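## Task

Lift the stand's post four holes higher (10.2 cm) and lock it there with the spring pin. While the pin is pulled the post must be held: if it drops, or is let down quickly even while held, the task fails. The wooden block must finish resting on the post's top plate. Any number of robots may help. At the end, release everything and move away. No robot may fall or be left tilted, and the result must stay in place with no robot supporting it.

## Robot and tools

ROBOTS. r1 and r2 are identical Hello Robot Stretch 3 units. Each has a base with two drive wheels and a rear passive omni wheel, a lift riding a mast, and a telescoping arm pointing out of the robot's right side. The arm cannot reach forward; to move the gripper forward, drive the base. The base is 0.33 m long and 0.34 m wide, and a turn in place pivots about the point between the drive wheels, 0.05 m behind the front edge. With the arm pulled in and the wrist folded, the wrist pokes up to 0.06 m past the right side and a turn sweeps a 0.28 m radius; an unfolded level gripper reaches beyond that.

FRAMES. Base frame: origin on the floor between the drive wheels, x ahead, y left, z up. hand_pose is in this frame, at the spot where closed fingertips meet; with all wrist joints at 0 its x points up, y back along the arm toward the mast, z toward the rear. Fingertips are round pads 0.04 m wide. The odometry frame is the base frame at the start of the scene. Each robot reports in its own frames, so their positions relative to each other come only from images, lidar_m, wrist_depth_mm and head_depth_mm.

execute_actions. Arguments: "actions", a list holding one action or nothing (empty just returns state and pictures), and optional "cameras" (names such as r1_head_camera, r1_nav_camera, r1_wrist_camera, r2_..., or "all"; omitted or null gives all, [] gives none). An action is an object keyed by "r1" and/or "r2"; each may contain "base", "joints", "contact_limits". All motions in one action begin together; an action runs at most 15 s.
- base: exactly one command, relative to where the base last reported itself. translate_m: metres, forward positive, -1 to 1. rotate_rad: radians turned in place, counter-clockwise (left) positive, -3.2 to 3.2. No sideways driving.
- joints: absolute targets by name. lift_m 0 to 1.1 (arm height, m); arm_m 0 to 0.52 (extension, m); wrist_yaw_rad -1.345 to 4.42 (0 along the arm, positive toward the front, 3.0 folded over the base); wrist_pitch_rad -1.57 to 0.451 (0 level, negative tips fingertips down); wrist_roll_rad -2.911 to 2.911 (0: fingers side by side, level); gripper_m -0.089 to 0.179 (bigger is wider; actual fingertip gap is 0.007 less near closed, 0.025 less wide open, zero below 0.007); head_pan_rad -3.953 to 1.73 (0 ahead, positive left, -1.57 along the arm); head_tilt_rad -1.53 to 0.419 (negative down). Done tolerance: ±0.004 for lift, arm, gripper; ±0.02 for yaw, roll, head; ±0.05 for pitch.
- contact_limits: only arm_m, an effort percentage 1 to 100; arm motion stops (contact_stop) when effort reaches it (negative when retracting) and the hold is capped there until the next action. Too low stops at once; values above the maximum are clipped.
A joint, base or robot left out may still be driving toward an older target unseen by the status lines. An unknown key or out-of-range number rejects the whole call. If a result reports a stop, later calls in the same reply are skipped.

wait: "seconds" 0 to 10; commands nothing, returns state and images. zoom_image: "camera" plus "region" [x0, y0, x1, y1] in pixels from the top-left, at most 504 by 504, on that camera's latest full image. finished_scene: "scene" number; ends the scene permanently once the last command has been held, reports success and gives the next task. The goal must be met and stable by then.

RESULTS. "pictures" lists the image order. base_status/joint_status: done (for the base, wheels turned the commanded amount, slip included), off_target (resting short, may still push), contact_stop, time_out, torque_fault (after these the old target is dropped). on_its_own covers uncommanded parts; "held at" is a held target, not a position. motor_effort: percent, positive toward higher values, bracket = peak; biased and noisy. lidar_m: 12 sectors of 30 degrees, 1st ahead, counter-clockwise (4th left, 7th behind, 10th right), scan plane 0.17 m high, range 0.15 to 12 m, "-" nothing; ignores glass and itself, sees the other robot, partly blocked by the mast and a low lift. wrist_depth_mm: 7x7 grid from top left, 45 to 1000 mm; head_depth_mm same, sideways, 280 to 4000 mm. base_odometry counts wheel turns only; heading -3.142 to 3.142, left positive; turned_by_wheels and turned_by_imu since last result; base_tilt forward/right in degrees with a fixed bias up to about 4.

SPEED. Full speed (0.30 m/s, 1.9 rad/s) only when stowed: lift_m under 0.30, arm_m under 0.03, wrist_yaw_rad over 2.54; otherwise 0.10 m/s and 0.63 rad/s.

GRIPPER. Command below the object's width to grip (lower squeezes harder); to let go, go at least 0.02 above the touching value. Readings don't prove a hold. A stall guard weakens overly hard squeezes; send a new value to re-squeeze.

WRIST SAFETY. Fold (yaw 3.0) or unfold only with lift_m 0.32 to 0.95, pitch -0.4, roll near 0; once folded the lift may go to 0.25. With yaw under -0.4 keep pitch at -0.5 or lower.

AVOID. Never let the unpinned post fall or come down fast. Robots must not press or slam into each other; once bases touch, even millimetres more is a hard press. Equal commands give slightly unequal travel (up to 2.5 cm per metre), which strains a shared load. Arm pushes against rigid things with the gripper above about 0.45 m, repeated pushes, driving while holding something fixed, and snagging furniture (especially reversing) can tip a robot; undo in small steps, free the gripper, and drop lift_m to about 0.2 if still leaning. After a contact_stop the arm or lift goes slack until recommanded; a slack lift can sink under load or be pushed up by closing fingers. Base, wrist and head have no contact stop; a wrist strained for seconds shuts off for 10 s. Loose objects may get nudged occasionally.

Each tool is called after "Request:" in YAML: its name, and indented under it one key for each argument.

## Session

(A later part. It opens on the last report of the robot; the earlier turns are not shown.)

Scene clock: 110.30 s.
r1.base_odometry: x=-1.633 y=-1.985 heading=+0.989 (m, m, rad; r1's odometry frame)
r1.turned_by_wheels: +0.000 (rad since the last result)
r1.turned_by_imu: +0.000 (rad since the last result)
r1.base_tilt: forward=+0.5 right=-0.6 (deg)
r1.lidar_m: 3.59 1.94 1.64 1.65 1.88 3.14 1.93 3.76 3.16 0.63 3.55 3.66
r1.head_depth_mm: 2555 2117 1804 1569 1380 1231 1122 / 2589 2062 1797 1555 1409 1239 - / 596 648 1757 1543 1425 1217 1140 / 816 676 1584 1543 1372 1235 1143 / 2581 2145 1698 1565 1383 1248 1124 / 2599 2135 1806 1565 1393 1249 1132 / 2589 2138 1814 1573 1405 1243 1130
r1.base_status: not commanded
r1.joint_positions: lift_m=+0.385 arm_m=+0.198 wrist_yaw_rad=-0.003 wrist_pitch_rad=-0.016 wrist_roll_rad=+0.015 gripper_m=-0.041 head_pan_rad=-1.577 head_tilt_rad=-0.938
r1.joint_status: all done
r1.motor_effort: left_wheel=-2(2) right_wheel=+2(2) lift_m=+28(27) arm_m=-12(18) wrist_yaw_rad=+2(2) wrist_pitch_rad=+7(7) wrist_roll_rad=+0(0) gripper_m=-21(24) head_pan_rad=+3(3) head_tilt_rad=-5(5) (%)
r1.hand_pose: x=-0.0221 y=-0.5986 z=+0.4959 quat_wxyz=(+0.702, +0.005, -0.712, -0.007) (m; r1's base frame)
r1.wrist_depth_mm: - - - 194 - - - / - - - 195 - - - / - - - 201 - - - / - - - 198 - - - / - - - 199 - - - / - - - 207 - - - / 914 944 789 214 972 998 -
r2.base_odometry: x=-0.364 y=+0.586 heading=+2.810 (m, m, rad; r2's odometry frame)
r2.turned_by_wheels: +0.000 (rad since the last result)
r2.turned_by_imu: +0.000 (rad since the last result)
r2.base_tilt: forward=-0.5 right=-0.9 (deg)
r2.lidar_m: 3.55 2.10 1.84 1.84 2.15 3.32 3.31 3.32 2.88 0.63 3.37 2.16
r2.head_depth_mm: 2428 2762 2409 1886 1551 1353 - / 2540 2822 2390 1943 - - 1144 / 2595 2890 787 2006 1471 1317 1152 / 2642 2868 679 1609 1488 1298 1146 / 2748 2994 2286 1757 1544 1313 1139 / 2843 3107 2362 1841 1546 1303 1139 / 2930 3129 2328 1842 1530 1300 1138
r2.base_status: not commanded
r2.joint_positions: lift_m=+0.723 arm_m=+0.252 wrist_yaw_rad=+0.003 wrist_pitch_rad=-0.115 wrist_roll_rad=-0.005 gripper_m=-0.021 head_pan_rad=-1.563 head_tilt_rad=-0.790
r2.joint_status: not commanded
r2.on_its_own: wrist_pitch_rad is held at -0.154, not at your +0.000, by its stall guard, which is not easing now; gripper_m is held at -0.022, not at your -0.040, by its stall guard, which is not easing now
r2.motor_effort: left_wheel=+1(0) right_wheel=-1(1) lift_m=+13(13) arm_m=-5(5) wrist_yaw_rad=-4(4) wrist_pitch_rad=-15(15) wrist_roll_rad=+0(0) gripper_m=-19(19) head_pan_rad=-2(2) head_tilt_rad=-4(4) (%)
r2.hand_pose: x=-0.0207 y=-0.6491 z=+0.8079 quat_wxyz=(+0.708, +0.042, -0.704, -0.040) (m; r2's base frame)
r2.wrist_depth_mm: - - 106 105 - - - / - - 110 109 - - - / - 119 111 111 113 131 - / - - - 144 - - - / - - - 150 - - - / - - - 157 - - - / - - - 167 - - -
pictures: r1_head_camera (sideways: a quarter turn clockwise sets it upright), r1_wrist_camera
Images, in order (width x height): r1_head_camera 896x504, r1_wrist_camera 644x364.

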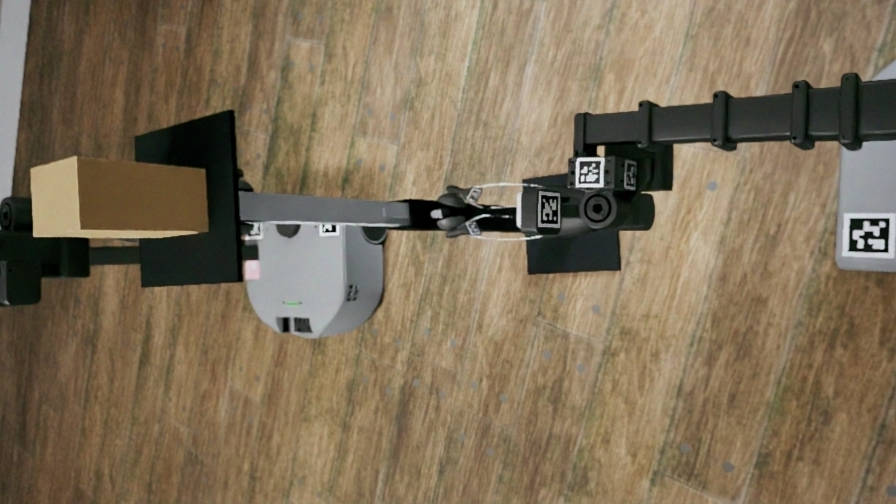

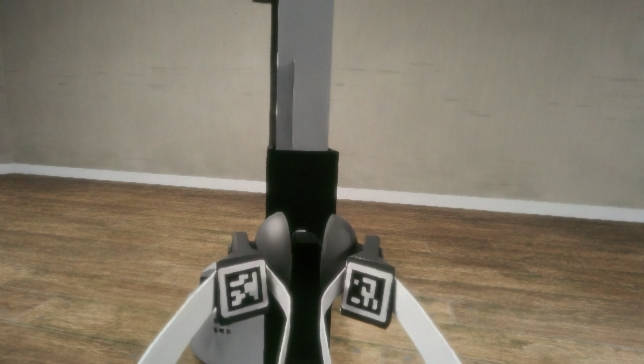

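Request:
execute_actions:
  actions:
    - {"r2":{"joints":{"lift_m":0.716,"wrist_pitch_rad":0.001,"gripper_m":-0.023}},"r1":{"joints":{"gripper_m":0.035,"arm_m":0.209}}}
  cameras: []

Request:
execute_actions:
  actions:
    - {"r1":{"joints":{"gripper_m":-0.035}},"r2":{"joints":{"lift_m":0.721}}}
  cameras: ["r1_wrist_camera"]

Request:
execute_actions:
  actions:
    - {"r1":{"joints":{"arm_m":0.203}},"r2":{"joints":{"lift_m":0.724}}}
  cameras: ["r1_wrist_camera","r1_head_camera"]

Request:
zoom_image:
  camera: "r1_head_camera"
  region: [390,170,510,260]

Scene clock: 116.77 s.
r1.base_odometry: x=-1.633 y=-1.985 heading=+0.989 (m, m, rad; r1's odometry frame)
r1.turned_by_wheels: +0.000 (rad since the last result)
r1.turned_by_imu: +0.001 (rad since the last result)
r1.base_tilt: forward=+0.4 right=-0.7 (deg)
r1.lidar_m: 3.57 1.93 1.65 1.65 1.87 3.13 1.93 3.74 3.15 0.63 3.57 3.66
r1.head_depth_mm: 2590 2129 1803 1554 1380 1230 1115 / 2579 2063 1795 1565 1397 1243 - / 597 648 1752 1534 1425 1235 1152 / 797 678 1588 1543 1370 1244 1143 / 2533 2135 1694 1570 1379 1243 1120 / 2617 2143 1796 1579 1388 1235 1121 / 2630 2152 1818 1574 1395 1244 1128
r1.base_status: not commanded
r1.joint_positions: lift_m=+0.385 arm_m=+0.209 wrist_yaw_rad=-0.003 wrist_pitch_rad=-0.019 wrist_roll_rad=+0.015 gripper_m=+0.035 head_pan_rad=-1.577 head_tilt_rad=-0.938
r1.joint_status: all done
r1.motor_effort: left_wheel=-2(3) right_wheel=+2(5) lift_m=+27(27) arm_m=+7(19) wrist_yaw_rad=+1(2) wrist_pitch_rad=+8(8) wrist_roll_rad=+0(0) gripper_m=+0(78) head_pan_rad=+3(3) head_tilt_rad=-4(6) (%)
r1.hand_pose: x=-0.0221 y=-0.6093 z=+0.4950 quat_wxyz=(+0.702, +0.006, -0.712, -0.008) (m; r1's base frame)
r1.wrist_depth_mm: - - - 183 - - - / - - - 186 - - - / - - - 187 - - - / - - - 188 - - - / - - - 190 - - - / - - - 193 - - - / 874 925 767 202 955 994 -
r2.base_odometry: x=-0.364 y=+0.586 heading=+2.810 (m, m, rad; r2's odometry frame)
r2.turned_by_wheels: +0.000 (rad since the last result)
r2.turned_by_imu: +0.000 (rad since the last result)
r2.base_tilt: forward=-0.5 right=-0.8 (deg)
r2.lidar_m: 3.54 2.11 1.84 1.84 2.16 3.30 3.31 3.32 2.87 0.63 3.39 2.16
r2.head_depth_mm: 2419 2767 2416 1878 1558 1352 - / 2532 2825 2379 1928 - - 1125 / 2606 2859 784 1981 1474 1316 1145 / 2648 2880 681 1391 1473 1310 1143 / 2767 3013 2285 1742 1537 1311 1139 / 2857 3078 2352 1866 1530 1308 1140 / 2940 3144 2321 1844 1529 1305 1135
r2.base_status: not commanded
r2.joint_positions: lift_m=+0.716 arm_m=+0.252 wrist_yaw_rad=+0.003 wrist_pitch_rad=-0.075 wrist_roll_rad=-0.005 gripper_m=-0.022 head_pan_rad=-1.563 head_tilt_rad=-0.790
r2.joint_status: wrist_pitch_rad off_target (ended at -0.075, target +0.001); the others done
r2.motor_effort: left_wheel=+1(0) right_wheel=-1(2) lift_m=+19(19) arm_m=-2(5) wrist_yaw_rad=-5(4) wrist_pitch_rad=+29(27) wrist_roll_rad=+0(0) gripper_m=-19(26) head_pan_rad=-2(4) head_tilt_rad=-4(4) (%)
r2.hand_pose: x=-0.0207 y=-0.6509 z=+0.8118 quat_wxyz=(+0.709, +0.028, -0.704, -0.026) (m; r2's base frame)
r2.wrist_depth_mm: - - 108 108 - - - / - - 111 111 - - - / - 118 112 113 115 139 - / - - - 146 - - - / - - - 150 - - - / - - - 156 - - - / - - - 164 - - -
pictures: none
No camera images: the call's "cameras" was empty. Leave "cameras" out to get every camera's image.

Scene clock: 117.97 s.
r1.base_odometry: x=-1.633 y=-1.985 heading=+0.989 (m, m, rad; r1's odometry frame)
r1.turned_by_wheels: +0.000 (rad since the last result)
r1.turned_by_imu: +0.000 (rad since the last result)
r1.base_tilt: forward=+0.5 right=-0.7 (deg)
r1.lidar_m: 3.56 1.93 1.64 1.65 1.88 3.11 1.93 3.75 3.16 0.63 3.57 3.67
r1.head_depth_mm: 2580 2106 1798 1559 1374 1232 1117 / 2610 2052 1806 1577 1404 1245 - / 596 649 1747 1541 1425 1238 1146 / 818 675 1585 1542 1379 1236 1139 / 2577 2144 1707 1585 1394 1239 1128 / 2627 2149 1824 1581 1381 1250 1122 / 2627 2147 1825 1572 1397 1250 1127
r1.base_status: not commanded
r1.joint_positions: lift_m=+0.385 arm_m=+0.209 wrist_yaw_rad=-0.003 wrist_pitch_rad=-0.019 wrist_roll_rad=+0.015 gripper_m=-0.034 head_pan_rad=-1.577 head_tilt_rad=-0.938
r1.joint_status: all done
r1.motor_effort: left_wheel=-2(2) right_wheel=+3(2) lift_m=+28(27) arm_m=+1(6) wrist_yaw_rad=+2(2) wrist_pitch_rad=+8(8) wrist_roll_rad=+0(0) gripper_m=-21(95) head_pan_rad=+3(3) head_tilt_rad=-6(5) (%)
r1.hand_pose: x=-0.0221 y=-0.6097 z=+0.4952 quat_wxyz=(+0.702, +0.006, -0.712, -0.008) (m; r1's base frame)
r1.wrist_depth_mm: - - - 182 - - - / - - - 186 - - - / - - - 191 - - - / - - - 186 - - - / - - - 189 - - - / - - - 156 - - - / 921 929 768 203 967 949 -
r2.base_odometry: x=-0.364 y=+0.586 heading=+2.810 (m, m, rad; r2's odometry frame)
r2.turned_by_wheels: +0.000 (rad since the last result)
r2.turned_by_imu: +0.000 (rad since the last result)
r2.base_tilt: forward=-0.6 right=-0.8 (deg)
r2.lidar_m: 3.55 2.11 1.84 1.84 2.16 3.30 3.30 3.32 2.87 0.63 3.37 2.16
r2.head_depth_mm: 2458 2750 2388 1894 1567 1359 - / 2516 2841 2380 1947 - - 1140 / 2593 2867 785 2004 1470 1323 1145 / 2631 2861 681 1391 1472 1306 1147 / 2779 3001 2191 1747 1542 1308 1139 / 2843 3013 2342 1839 1533 1311 1137 / 2916 3128 2349 1857 1522 1312 1137
r2.base_status: not commanded
r2.joint_positions: lift_m=+0.720 arm_m=+0.252 wrist_yaw_rad=+0.003 wrist_pitch_rad=-0.088 wrist_roll_rad=-0.005 gripper_m=-0.022 head_pan_rad=-1.563 head_tilt_rad=-0.790
r2.joint_status: all done
r2.on_its_own: wrist_pitch_rad is at rest, and its effort (+34) is outside its rest range (-20 to +32)
r2.motor_effort: left_wheel=+0(0) right_wheel=-1(1) lift_m=+30(31) arm_m=-2(2) wrist_yaw_rad=-5(4) wrist_pitch_rad=+34(35) wrist_roll_rad=+0(0) gripper_m=-19(19) head_pan_rad=-3(4) head_tilt_rad=-4(6) (%)
r2.hand_pose: x=-0.0207 y=-0.6502 z=+0.8125 quat_wxyz=(+0.709, +0.033, -0.704, -0.030) (m; r2's base frame)
r2.wrist_depth_mm: - - 107 106 - - - / - - 111 110 - - - / - 126 112 112 114 - - / - - - 145 - - - / - - - 149 - - - / - - - 157 - - - / - - - 166 - - -
pictures: r1_wrist_camera
Images, in order (width x height): r1_wrist_camera 644x364.

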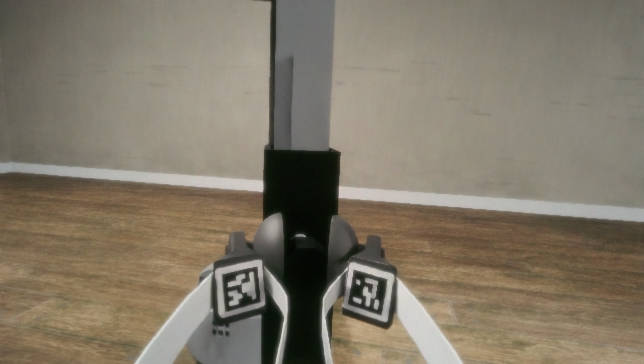

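Scene clock: 118.67 s.
r1.base_odometry: x=-1.633 y=-1.985 heading=+0.989 (m, m, rad; r1's odometry frame)
r1.turned_by_wheels: +0.000 (rad since the last result)
r1.turned_by_imu: +0.000 (rad since the last result)
r1.base_tilt: forward=+0.5 right=-0.5 (deg)
r1.lidar_m: 3.56 1.93 1.64 1.65 1.87 3.15 1.92 3.72 3.16 0.63 3.56 3.67
r1.head_depth_mm: 2572 2134 1788 1556 1370 1237 1118 / 2567 2063 1795 1565 1401 1239 - / 596 648 1764 1534 1422 1219 1148 / 816 677 1572 1531 1371 1241 1143 / 2578 2140 1681 1584 1381 1245 1129 / 2605 2129 1820 1568 1398 1249 1133 / 2618 2120 1818 1581 1391 1246 1128
r1.base_status: not commanded
r1.joint_positions: lift_m=+0.385 arm_m=+0.204 wrist_yaw_rad=-0.003 wrist_pitch_rad=-0.018 wrist_roll_rad=+0.015 gripper_m=-0.034 head_pan_rad=-1.577 head_tilt_rad=-0.938
r1.joint_status: all done
r1.motor_effort: left_wheel=-2(2) right_wheel=+3(3) lift_m=+27(27) arm_m=-12(8) wrist_yaw_rad=+2(2) wrist_pitch_rad=+7(8) wrist_roll_rad=+0(0) gripper_m=-20(21) head_pan_rad=+3(3) head_tilt_rad=-5(5) (%)
r1.hand_pose: x=-0.0221 y=-0.6046 z=+0.4954 quat_wxyz=(+0.702, +0.005, -0.712, -0.007) (m; r1's base frame)
r1.wrist_depth_mm: - - - 188 - - - / - - - 190 - - - / - - - 197 - - - / - - - 193 - - - / - - - 193 - - - / - - - 181 - - - / 933 903 743 208 954 996 -
r2.base_odometry: x=-0.364 y=+0.586 heading=+2.810 (m, m, rad; r2's odometry frame)
r2.turned_by_wheels: +0.000 (rad since the last result)
r2.turned_by_imu: +0.000 (rad since the last result)
r2.base_tilt: forward=-0.5 right=-0.7 (deg)
r2.lidar_m: 3.55 2.11 1.84 1.85 2.16 3.30 3.31 3.30 2.87 0.63 3.40 2.16
r2.head_depth_mm: 2438 2768 2410 1896 1559 1360 - / 2539 2810 2385 1938 - - 1155 / 2602 2836 783 1986 1474 1310 1144 / 2654 2883 678 1611 1477 1297 1142 / 2772 3001 2175 1746 1541 1307 1141 / 2823 3040 2334 1849 1536 1303 1138 / 2927 3168 2337 1841 1530 1304 1138
r2.base_status: not commanded
r2.joint_positions: lift_m=+0.723 arm_m=+0.252 wrist_yaw_rad=+0.003 wrist_pitch_rad=-0.099 wrist_roll_rad=-0.005 gripper_m=-0.022 head_pan_rad=-1.563 head_tilt_rad=-0.790
r2.joint_status: all done
r2.on_its_own: wrist_pitch_rad is at rest, and its effort (+38) is outside its rest range (-20 to +32)
r2.motor_effort: left_wheel=+0(1) right_wheel=-1(1) lift_m=+31(31) arm_m=-2(2) wrist_yaw_rad=-4(4) wrist_pitch_rad=+38(39) wrist_roll_rad=+0(0) gripper_m=-19(19) head_pan_rad=-4(1) head_tilt_rad=-4(6) (%)
r2.hand_pose: x=-0.0207 y=-0.6497 z=+0.8129 quat_wxyz=(+0.708, +0.036, -0.704, -0.034) (m; r2's base frame)
r2.wrist_depth_mm: - - 106 106 - - - / - - 110 110 - - - / - 129 111 112 114 - - / - - - 145 - - - / - - - 150 - - - / - - - 157 - - - / - - - 167 - - -
pictures: r1_head_camera (sideways: a quarter turn clockwise sets it upright), r1_wrist_camera
Images, in order (width x height): r1_head_camera 896x504, r1_wrist_camera 644x364.

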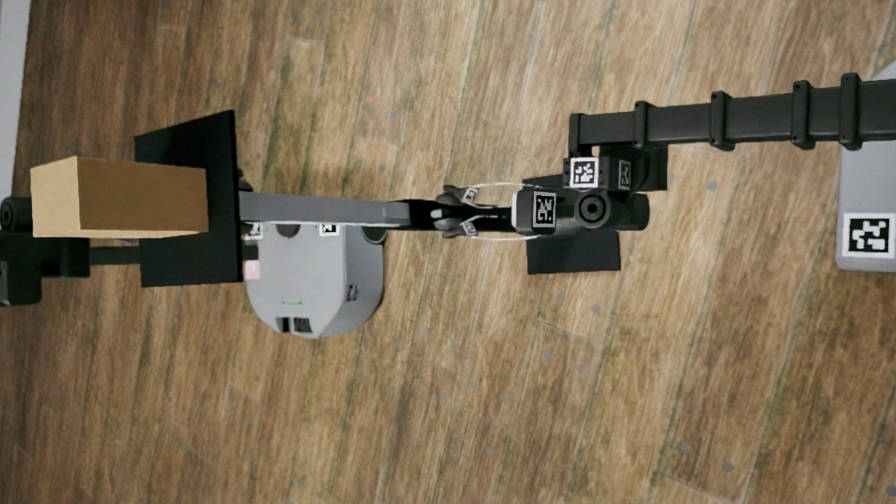

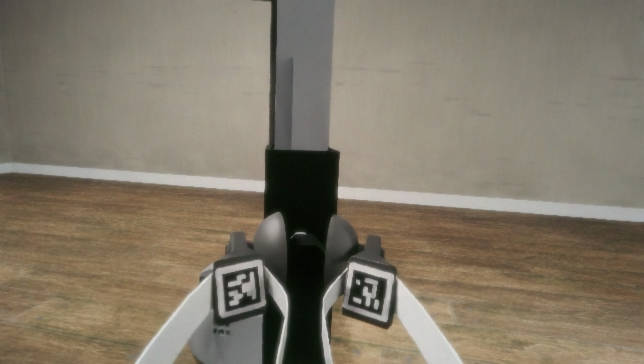

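Region (390, 170, 510, 260) of r1_head_camera's 896x504 image, scaled by 4.200, with more detail than that image has; it fills the top 378 rows of this view, and the rest is white.

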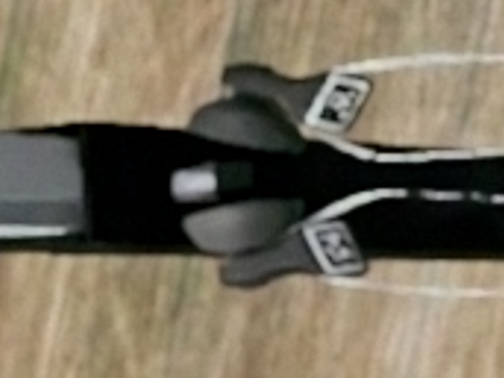

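Request:
execute_actions:
  actions:
    - {"r1":{"joints":{"arm_m":0.197}},"r2":{"joints":{"lift_m":0.726}}}
  cameras: ["r1_wrist_camera","r1_head_camera"]

Request:
zoom_image:
  camera: "r1_head_camera"
  region: [390,170,510,260]

Scene clock: 124.03 s.
r1.base_odometry: x=-1.633 y=-1.985 heading=+0.989 (m, m, rad; r1's odometry frame)
r1.turned_by_wheels: +0.000 (rad since the last result)
r1.turned_by_imu: +0.001 (rad since the last result)
r1.base_tilt: forward=+0.5 right=-0.6 (deg)
r1.lidar_m: 3.55 1.93 1.64 1.65 1.87 3.14 1.92 3.73 3.14 0.63 3.57 3.66
r1.head_depth_mm: 2567 2116 1791 1562 1374 1224 1116 / 2613 2069 1807 1551 1409 1242 - / 598 649 1781 1527 1435 1232 1155 / 814 678 1587 1561 1373 1236 1142 / 2596 2137 1713 1568 1386 1248 1131 / 2615 2124 1823 1559 1390 1243 1134 / 2618 2153 1799 1574 1385 1247 1131
r1.base_status: not commanded
r1.joint_positions: lift_m=+0.385 arm_m=+0.198 wrist_yaw_rad=-0.003 wrist_pitch_rad=-0.017 wrist_roll_rad=+0.015 gripper_m=-0.034 head_pan_rad=-1.577 head_tilt_rad=-0.938
r1.joint_status: all done
r1.motor_effort: left_wheel=-2(2) right_wheel=+3(2) lift_m=+27(27) arm_m=-11(14) wrist_yaw_rad=+2(3) wrist_pitch_rad=+7(7) wrist_roll_rad=+0(0) gripper_m=-19(20) head_pan_rad=+2(3) head_tilt_rad=-5(6) (%)
r1.hand_pose: x=-0.0221 y=-0.5985 z=+0.4956 quat_wxyz=(+0.702, +0.005, -0.712, -0.007) (m; r1's base frame)
r1.wrist_depth_mm: - - - 193 - - - / - - - 198 - - - / - - - 201 - - - / - - - 199 - - - / - - - 200 - - - / - - - 208 - - - / 897 926 780 532 932 982 979
r2.base_odometry: x=-0.364 y=+0.586 heading=+2.810 (m, m, rad; r2's odometry frame)
r2.turned_by_wheels: +0.000 (rad since the last result)
r2.turned_by_imu: +0.000 (rad since the last result)
r2.base_tilt: forward=-0.5 right=-0.8 (deg)
r2.lidar_m: 3.55 2.11 1.84 1.84 2.16 3.29 3.30 3.33 2.88 0.63 3.38 2.16
r2.head_depth_mm: 2433 2735 2400 1902 1567 1355 - / 2521 2814 2374 1946 - - 1147 / 2591 2888 784 1981 1488 1321 1145 / 2655 2889 678 1607 1484 1298 1144 / 2759 2989 2188 1759 1545 1308 1144 / 2823 3063 2345 1858 1532 1310 1142 / 2970 3140 2310 1855 1531 1314 1140
r2.base_status: not commanded
r2.joint_positions: lift_m=+0.725 arm_m=+0.252 wrist_yaw_rad=+0.003 wrist_pitch_rad=-0.105 wrist_roll_rad=-0.005 gripper_m=-0.022 head_pan_rad=-1.563 head_tilt_rad=-0.790
r2.joint_status: all done
r2.on_its_own: wrist_pitch_rad is at rest, and its effort (+41) is outside its rest range (-20 to +32)
r2.motor_effort: left_wheel=+0(0) right_wheel=-1(1) lift_m=+32(32) arm_m=-2(2) wrist_yaw_rad=-4(4) wrist_pitch_rad=+41(42) wrist_roll_rad=+0(0) gripper_m=-19(19) head_pan_rad=-2(3) head_tilt_rad=-5(4) (%)
r2.hand_pose: x=-0.0207 y=-0.6494 z=+0.8131 quat_wxyz=(+0.708, +0.039, -0.704, -0.036) (m; r2's base frame)
r2.wrist_depth_mm: - - 106 105 - - - / - - 110 109 - - - / - 131 111 112 114 - - / - 76 76 77 78 80 80 / - - - 151 - - - / - - - 157 - - - / - - - 167 - - -
pictures: r1_head_camera (sideways: a quarter turn clockwise sets it upright), r1_wrist_camera
Images, in order (width x height): r1_head_camera 896x504, r1_wrist_camera 644x364.

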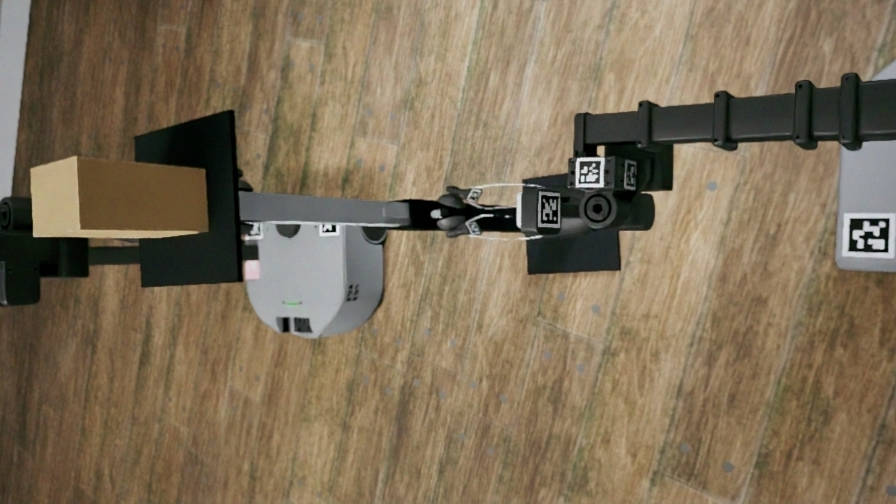

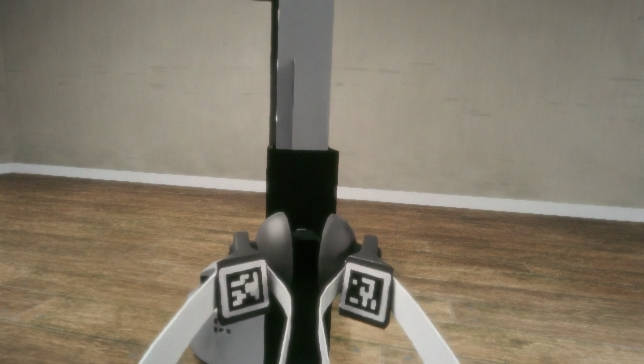

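Region (390, 170, 510, 260) of r1_head_camera's 896x504 image, scaled by 4.200, with more detail than that image has; it fills the top 378 rows of this view, and the rest is white.

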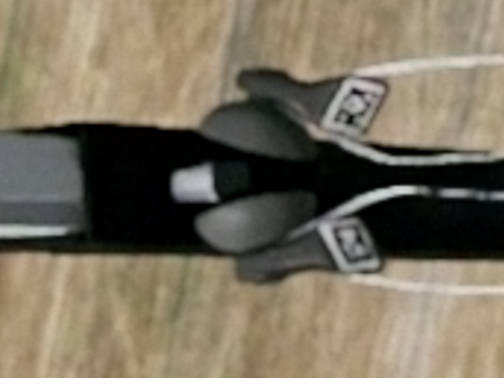

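Request:
execute_actions:
  actions:
    - {"r1":{"joints":{"gripper_m":0.035,"arm_m":0.209}},"r2":{"joints":{"lift_m":0.702,"gripper_m":0.09}}}
  cameras: []

Request:
execute_actions:
  actions:
    - {"r2":{"joints":{"wrist_pitch_rad":-0.85,"lift_m":0.71}}}
  cameras: ["r2_head_camera"]

Request:
execute_actions:
  actions:
    - {"r2":{"joints":{"arm_m":0.31}}}
  cameras: ["r2_head_camera","r2_wrist_camera","r1_wrist_camera"]

Scene clock: 135.17 s.
r1.base_odometry: x=-1.633 y=-1.985 heading=+0.989 (m, m, rad; r1's odometry frame)
r1.turned_by_wheels: +0.000 (rad since the last result)
r1.turned_by_imu: +0.001 (rad since the last result)
r1.base_tilt: forward=+0.5 right=-0.6 (deg)
r1.lidar_m: 3.56 1.94 1.65 1.65 1.87 3.14 1.92 3.73 3.14 0.63 3.57 3.65
r1.head_depth_mm: 2584 2118 1801 1557 1379 1236 1118 / 2582 2062 1801 1564 1407 1242 - / 595 648 1759 1535 1419 1235 1151 / 815 677 1581 1535 1368 1243 1141 / 2532 2148 1702 1570 1389 1238 1122 / 2622 2130 1822 1564 1388 1249 1125 / 2625 2162 1825 1574 1388 1242 1132
r1.base_status: not commanded
r1.joint_positions: lift_m=+0.385 arm_m=+0.209 wrist_yaw_rad=-0.003 wrist_pitch_rad=-0.021 wrist_roll_rad=+0.015 gripper_m=+0.035 head_pan_rad=-1.577 head_tilt_rad=-0.939
r1.joint_status: all done
r1.motor_effort: left_wheel=-3(3) right_wheel=+2(4) lift_m=+27(28) arm_m=+7(21) wrist_yaw_rad=+2(2) wrist_pitch_rad=+9(9) wrist_roll_rad=+0(0) gripper_m=+2(78) head_pan_rad=+3(3) head_tilt_rad=-6(6) (%)
r1.hand_pose: x=-0.0221 y=-0.6092 z=+0.4947 quat_wxyz=(+0.702, +0.007, -0.712, -0.009) (m; r1's base frame)
r1.wrist_depth_mm: - - - 183 - - - / - - - 188 - - - / - - - 189 - - - / - - - 188 - - - / - - - 190 - - - / - - - 194 - - - / 907 935 759 204 956 977 988
r2.base_odometry: x=-0.364 y=+0.586 heading=+2.809 (m, m, rad; r2's odometry frame)
r2.turned_by_wheels: +0.000 (rad since the last result)
r2.turned_by_imu: +0.000 (rad since the last result)
r2.base_tilt: forward=-0.5 right=-0.9 (deg)
r2.lidar_m: 3.54 2.10 1.84 1.84 2.16 3.31 3.30 3.33 2.88 0.63 3.39 2.16
r2.head_depth_mm: 2424 2762 2390 1896 1563 1354 1177 / 2535 2834 2372 1949 - - 1145 / 2593 2865 785 1934 1479 1316 1150 / 2631 2859 679 1395 1467 1298 1145 / 2735 2984 2186 1761 1538 1310 1142 / 2804 3059 2341 1866 1540 1310 1145 / 2951 3127 2333 1850 1522 1308 1139
r2.base_status: not commanded
r2.joint_positions: lift_m=+0.702 arm_m=+0.252 wrist_yaw_rad=+0.003 wrist_pitch_rad=-0.023 wrist_roll_rad=-0.005 gripper_m=+0.090 head_pan_rad=-1.563 head_tilt_rad=-0.790
r2.joint_status: all done
r2.on_its_own: wrist_pitch_rad moved +0.082 to your old target +0.001
r2.motor_effort: left_wheel=-1(1) right_wheel=+0(0) lift_m=+16(30) arm_m=+3(3) wrist_yaw_rad=-4(4) wrist_pitch_rad=+9(41) wrist_roll_rad=+0(0) gripper_m=+0(79) head_pan_rad=-3(3) head_tilt_rad=-6(5) (%)
r2.hand_pose: x=-0.0208 y=-0.6523 z=+0.8111 quat_wxyz=(+0.709, +0.009, -0.705, -0.007) (m; r2's base frame)
r2.wrist_depth_mm: - - 111 111 - - - / - - 113 114 - - - / - 76 77 78 79 88 - / - - - 145 - - - / - - - 150 - - - / - - - 154 - - - / - - - 160 - - -
pictures: none
No camera images: the call's "cameras" was empty. Leave "cameras" out to get every camera's image.

Scene clock: 136.43 s.
r1.base_odometry: x=-1.633 y=-1.985 heading=+0.989 (m, m, rad; r1's odometry frame)
r1.turned_by_wheels: +0.000 (rad since the last result)
r1.turned_by_imu: +0.000 (rad since the last result)
r1.base_tilt: forward=+0.3 right=-0.6 (deg)
r1.lidar_m: 3.58 1.93 1.64 1.65 1.87 3.14 1.93 3.73 3.15 0.63 3.55 3.67
r1.head_depth_mm: 2520 2099 1797 1568 1385 1232 1121 / 2576 2073 1813 1571 1402 1240 - / 598 649 1721 1536 1431 1241 1148 / 827 678 1567 1543 1375 1236 1142 / 2549 2145 1702 1570 1392 1244 1118 / 2598 2151 1831 1566 1385 1235 1126 / 2602 2130 1824 1568 1393 1244 1124
r1.base_status: not commanded
r1.joint_positions: lift_m=+0.385 arm_m=+0.209 wrist_yaw_rad=-0.003 wrist_pitch_rad=-0.021 wrist_roll_rad=+0.015 gripper_m=+0.035 head_pan_rad=-1.577 head_tilt_rad=-0.939
r1.joint_status: not commanded
r1.motor_effort: left_wheel=-3(3) right_wheel=+3(3) lift_m=+28(27) arm_m=+7(6) wrist_yaw_rad=+1(3) wrist_pitch_rad=+9(9) wrist_roll_rad=+0(0) gripper_m=+1(0) head_pan_rad=+3(3) head_tilt_rad=-5(6) (%)
r1.hand_pose: x=-0.0221 y=-0.6092 z=+0.4947 quat_wxyz=(+0.702, +0.007, -0.712, -0.009) (m; r1's base frame)
r1.wrist_depth_mm: - - - 182 - - - / - - - 186 - - - / - - - 190 - - - / - - - 186 - - - / - - - 189 - - - / - - - 194 - - - / 893 894 757 203 949 993 994
r2.base_odometry: x=-0.364 y=+0.586 heading=+2.809 (m, m, rad; r2's odometry frame)
r2.turned_by_wheels: +0.000 (rad since the last result)
r2.turned_by_imu: +0.000 (rad since the last result)
r2.base_tilt: forward=-0.5 right=-0.7 (deg)
r2.lidar_m: 3.55 2.10 1.84 1.84 2.16 3.29 3.30 3.33 2.87 0.63 3.40 2.16
r2.head_depth_mm: 2446 2771 2414 1882 1556 1346 - / 2505 2826 2397 1933 - - 1141 / 2609 2839 783 2006 1474 1319 1146 / 2665 2884 680 1188 1469 1301 1142 / 2744 2991 2202 1747 1543 1311 1146 / 2832 3070 2334 1853 1538 1309 1139 / 2938 3142 2334 1849 1528 1302 1134
r2.base_status: not commanded
r2.joint_positions: lift_m=+0.710 arm_m=+0.252 wrist_yaw_rad=+0.003 wrist_pitch_rad=-0.857 wrist_roll_rad=-0.005 gripper_m=+0.090 head_pan_rad=-1.563 head_tilt_rad=-0.790
r2.joint_status: all done
r2.motor_effort: left_wheel=+0(1) right_wheel=+0(0) lift_m=+26(26) arm_m=+3(3) wrist_yaw_rad=-4(4) wrist_pitch_rad=+3(10) wrist_roll_rad=+0(0) gripper_m=+0(1) head_pan_rad=-3(2) head_tilt_rad=-4(4) (%)
r2.hand_pose: x=-0.0212 y=-0.5463 z=+0.6390 quat_wxyz=(+0.645, +0.295, -0.641, -0.292) (m; r2's base frame)
r2.wrist_depth_mm: - - - 164 - - - / - - - 199 - - - / - - - 241 - - - / 931 933 966 307 945 946 936 / 846 853 857 814 884 840 845 / 781 799 759 769 778 772 795 / 712 721 703 719 713 732 736
pictures: r2_head_camera (sideways: a quarter turn clockwise sets it upright)
Images, in order (width x height): r2_head_camera 896x504.

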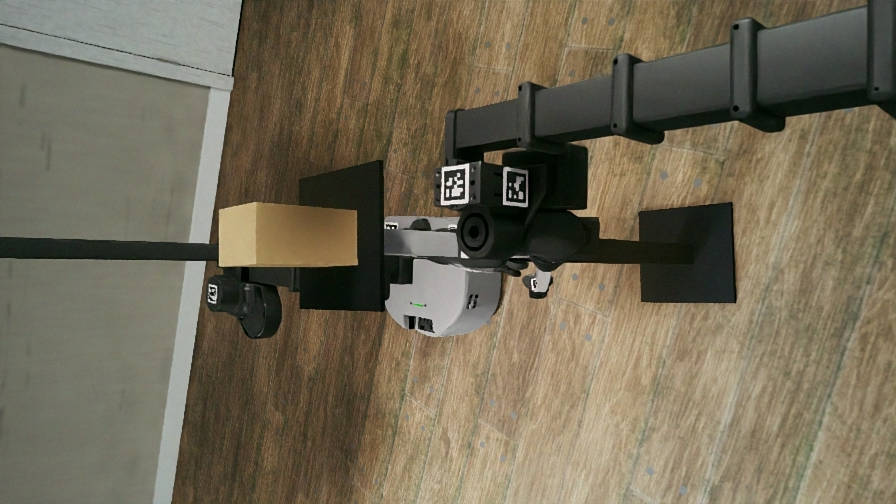

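Scene clock: 138.00 s.
r1.base_odometry: x=-1.633 y=-1.985 heading=+0.989 (m, m, rad; r1's odometry frame)
r1.turned_by_wheels: +0.000 (rad since the last result)
r1.turned_by_imu: +0.000 (rad since the last result)
r1.base_tilt: forward=+0.4 right=-0.6 (deg)
r1.lidar_m: 3.58 1.93 1.65 1.65 1.87 3.15 1.93 3.73 3.16 0.63 3.56 3.66
r1.head_depth_mm: 2559 2117 1795 1567 1377 1239 1115 / 2584 2075 1804 1558 1402 1236 - / 596 650 1736 1542 1419 1242 1151 / 774 676 1593 1558 1374 1243 1140 / 2533 2135 1700 1571 1391 1239 1122 / 2619 2119 1821 1565 1389 1238 1130 / 2604 2146 1819 1561 1398 1246 1126
r1.base_status: not commanded
r1.joint_positions: lift_m=+0.385 arm_m=+0.209 wrist_yaw_rad=-0.003 wrist_pitch_rad=-0.021 wrist_roll_rad=+0.015 gripper_m=+0.035 head_pan_rad=-1.577 head_tilt_rad=-0.939
r1.joint_status: not commanded
r1.motor_effort: left_wheel=-3(3) right_wheel=+3(3) lift_m=+27(27) arm_m=+7(7) wrist_yaw_rad=+2(2) wrist_pitch_rad=+9(9) wrist_roll_rad=+0(1) gripper_m=+1(1) head_pan_rad=+3(3) head_tilt_rad=-6(5) (%)
r1.hand_pose: x=-0.0221 y=-0.6092 z=+0.4947 quat_wxyz=(+0.702, +0.007, -0.712, -0.009) (m; r1's base frame)
r1.wrist_depth_mm: - - - 181 - - - / - - - 186 - - - / - - - 188 - - - / - - - 186 - - - / - - - 190 - - - / - - - 194 - - - / 913 953 761 201 927 974 -
r2.base_odometry: x=-0.364 y=+0.586 heading=+2.809 (m, m, rad; r2's odometry frame)
r2.turned_by_wheels: +0.000 (rad since the last result)
r2.turned_by_imu: +0.000 (rad since the last result)
r2.base_tilt: forward=-0.4 right=-0.8 (deg)
r2.lidar_m: 3.56 2.10 1.84 1.84 2.16 3.30 3.30 3.32 2.88 0.63 3.37 2.17
r2.head_depth_mm: 2456 2747 2386 1894 1564 1357 - / 2528 2799 2393 1954 - - 1151 / 2594 2877 787 - 1530 1313 1150 / 2629 2863 679 1588 1465 1302 1151 / 2753 3020 2195 1756 1547 1306 1139 / 2840 3050 2366 1849 1538 1307 1138 / 2933 3136 2326 1843 1526 1305 1133
r2.base_status: not commanded
r2.joint_positions: lift_m=+0.710 arm_m=+0.310 wrist_yaw_rad=+0.002 wrist_pitch_rad=-0.857 wrist_roll_rad=-0.005 gripper_m=+0.090 head_pan_rad=-1.563 head_tilt_rad=-0.790
r2.joint_status: all done
r2.motor_effort: left_wheel=-1(1) right_wheel=+0(1) lift_m=+26(26) arm_m=+3(3) wrist_yaw_rad=-3(3) wrist_pitch_rad=+3(3) wrist_roll_rad=+0(0) gripper_m=+0(0) head_pan_rad=-3(3) head_tilt_rad=-4(4) (%)
r2.hand_pose: x=-0.0213 y=-0.6042 z=+0.6389 quat_wxyz=(+0.645, +0.295, -0.641, -0.293) (m; r2's base frame)
r2.wrist_depth_mm: - - - 98 - - - / - - - 115 - - - / - - - 137 - - - / 892 927 928 188 942 933 931 / 844 856 872 259 890 863 886 / 778 788 784 748 775 769 791 / 714 715 723 705 717 720 710
pictures: r1_wrist_camera, r2_head_camera (sideways: a quarter turn clockwise sets it upright), r2_wrist_camera
Images, in order (width x height): r1_wrist_camera 644x364, r2_head_camera 896x504, r2_wrist_camera 644x364.

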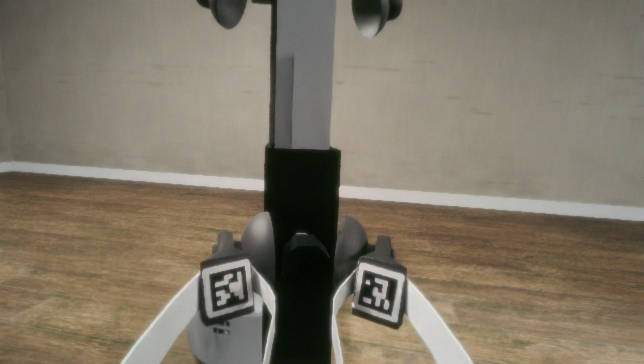

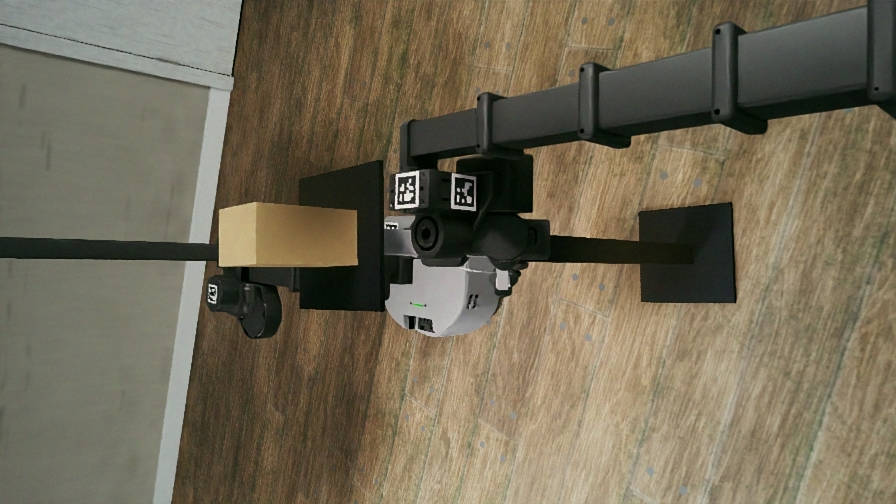

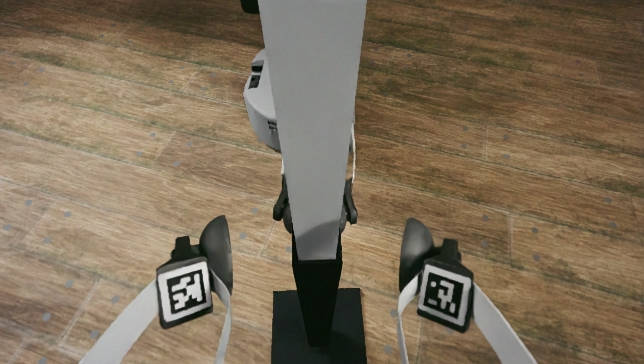

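Request:
execute_actions:
  actions:
    - {"r2":{"joints":{"arm_m":0.33,"wrist_pitch_rad":-0.7,"lift_m":0.69},"contact_limits":{"arm_m":12}}}
  cameras: ["r2_head_camera","r2_wrist_camera","r1_nav_camera"]

Scene clock: 142.23 s.
r1.base_odometry: x=-1.633 y=-1.985 heading=+0.989 (m, m, rad; r1's odometry frame)
r1.turned_by_wheels: +0.000 (rad since the last result)
r1.turned_by_imu: +0.001 (rad since the last result)
r1.base_tilt: forward=+0.4 right=-0.6 (deg)
r1.lidar_m: 3.55 1.93 1.64 1.65 1.88 3.14 1.93 3.74 3.14 0.63 3.57 3.65
r1.head_depth_mm: 2567 2133 1797 1550 1384 1233 1120 / 2570 2069 1806 1567 1407 1233 - / 596 647 1727 1532 1426 1231 1144 / 773 676 1586 1541 1387 1243 1142 / 2523 2139 1698 1571 1384 1236 1128 / 2624 2147 1804 1574 1391 1238 1126 / 2624 2136 1830 1570 1393 1245 1125
r1.base_status: not commanded
r1.joint_positions: lift_m=+0.385 arm_m=+0.209 wrist_yaw_rad=-0.003 wrist_pitch_rad=-0.021 wrist_roll_rad=+0.015 gripper_m=+0.035 head_pan_rad=-1.577 head_tilt_rad=-0.939
r1.joint_status: not commanded
r1.motor_effort: left_wheel=-2(3) right_wheel=+2(3) lift_m=+27(27) arm_m=+7(7) wrist_yaw_rad=+2(2) wrist_pitch_rad=+9(9) wrist_roll_rad=+0(0) gripper_m=+1(1) head_pan_rad=+3(3) head_tilt_rad=-5(5) (%)
r1.hand_pose: x=-0.0221 y=-0.6092 z=+0.4947 quat_wxyz=(+0.702, +0.007, -0.712, -0.009) (m; r1's base frame)
r1.wrist_depth_mm: - - - 182 - - - / - - - 187 - - - / - - - 188 - - - / - - - 188 - - - / - - - 189 - - - / - - - 194 - - - / 918 926 767 202 965 975 993
r2.base_odometry: x=-0.364 y=+0.586 heading=+2.809 (m, m, rad; r2's odometry frame)
r2.turned_by_wheels: +0.000 (rad since the last result)
r2.turned_by_imu: +0.000 (rad since the last result)
r2.base_tilt: forward=-0.5 right=-0.8 (deg)
r2.lidar_m: 3.57 2.10 1.84 1.84 2.16 3.28 3.30 3.31 2.87 0.63 3.39 2.16
r2.head_depth_mm: 2449 2752 2411 1885 1558 1355 1181 / 2524 2825 2396 1947 - - 1137 / 2589 2863 782 - 1545 1317 1152 / 2646 2874 680 1189 1465 1303 1143 / 2754 3018 2187 1759 1532 1309 1142 / 2817 3049 2336 1859 1530 1309 1143 / 2940 3160 2353 1845 1532 1308 1133
r2.base_status: not commanded
r2.joint_positions: lift_m=+0.690 arm_m=+0.330 wrist_yaw_rad=+0.002 wrist_pitch_rad=-0.717 wrist_roll_rad=-0.005 gripper_m=+0.090 head_pan_rad=-1.563 head_tilt_rad=-0.790
r2.joint_status: all done
r2.motor_effort: left_wheel=+0(0) right_wheel=+0(0) lift_m=+17(23) arm_m=+3(4) wrist_yaw_rad=-3(2) wrist_pitch_rad=+7(7) wrist_roll_rad=+0(0) gripper_m=+0(0) head_pan_rad=-1(3) head_tilt_rad=-5(5) (%)
r2.contact_limits: arm_m 12 (drawing in: default 26, maximum 43; extending or still: default 36, maximum 59)
r2.hand_pose: x=-0.0212 y=-0.6520 z=+0.6424 quat_wxyz=(+0.664, +0.250, -0.660, -0.247) (m; r2's base frame)
r2.wrist_depth_mm: - - - 65 - - - / - - - 74 - - - / - - - 85 - - - / - - - 101 - - - / 909 919 904 124 925 894 917 / 802 826 796 169 834 814 807 / 748 720 737 243 753 743 737
pictures: r1_nav_camera (sideways: a quarter turn counterclockwise sets it upright), r2_head_camera (sideways: a quarter turn clockwise sets it upright), r2_wrist_camera
Images, in order (width x height): r1_nav_camera 672x504, r2_head_camera 896x504, r2_wrist_camera 644x364.

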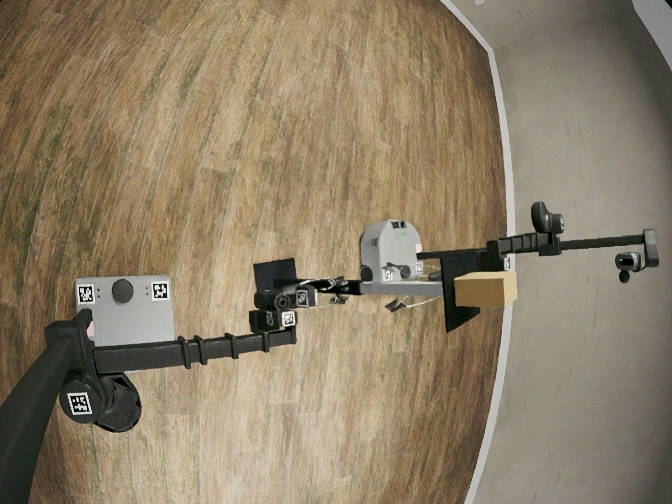

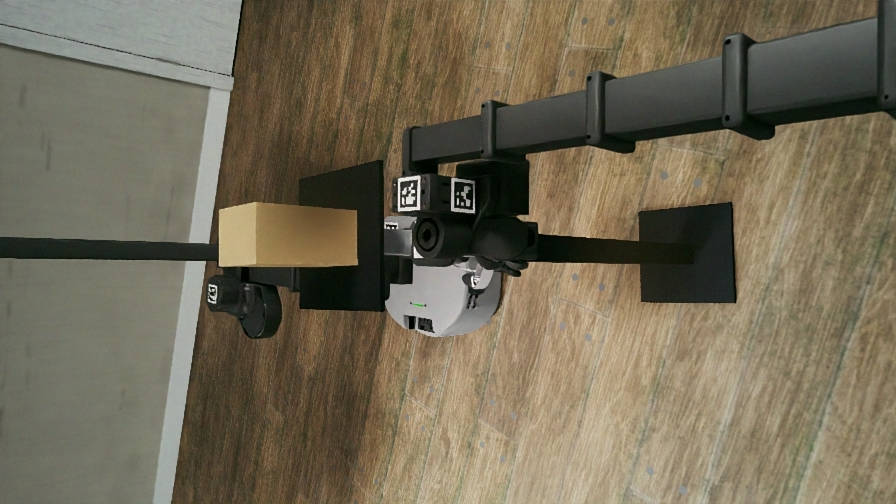

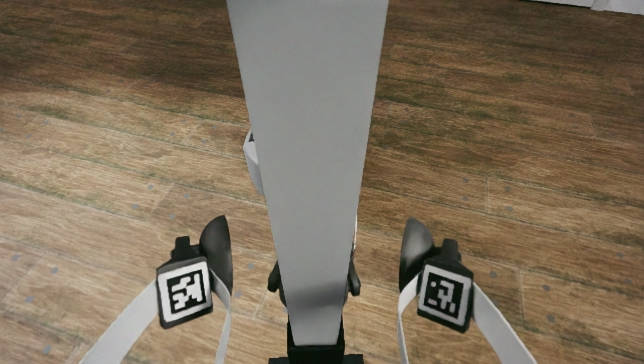

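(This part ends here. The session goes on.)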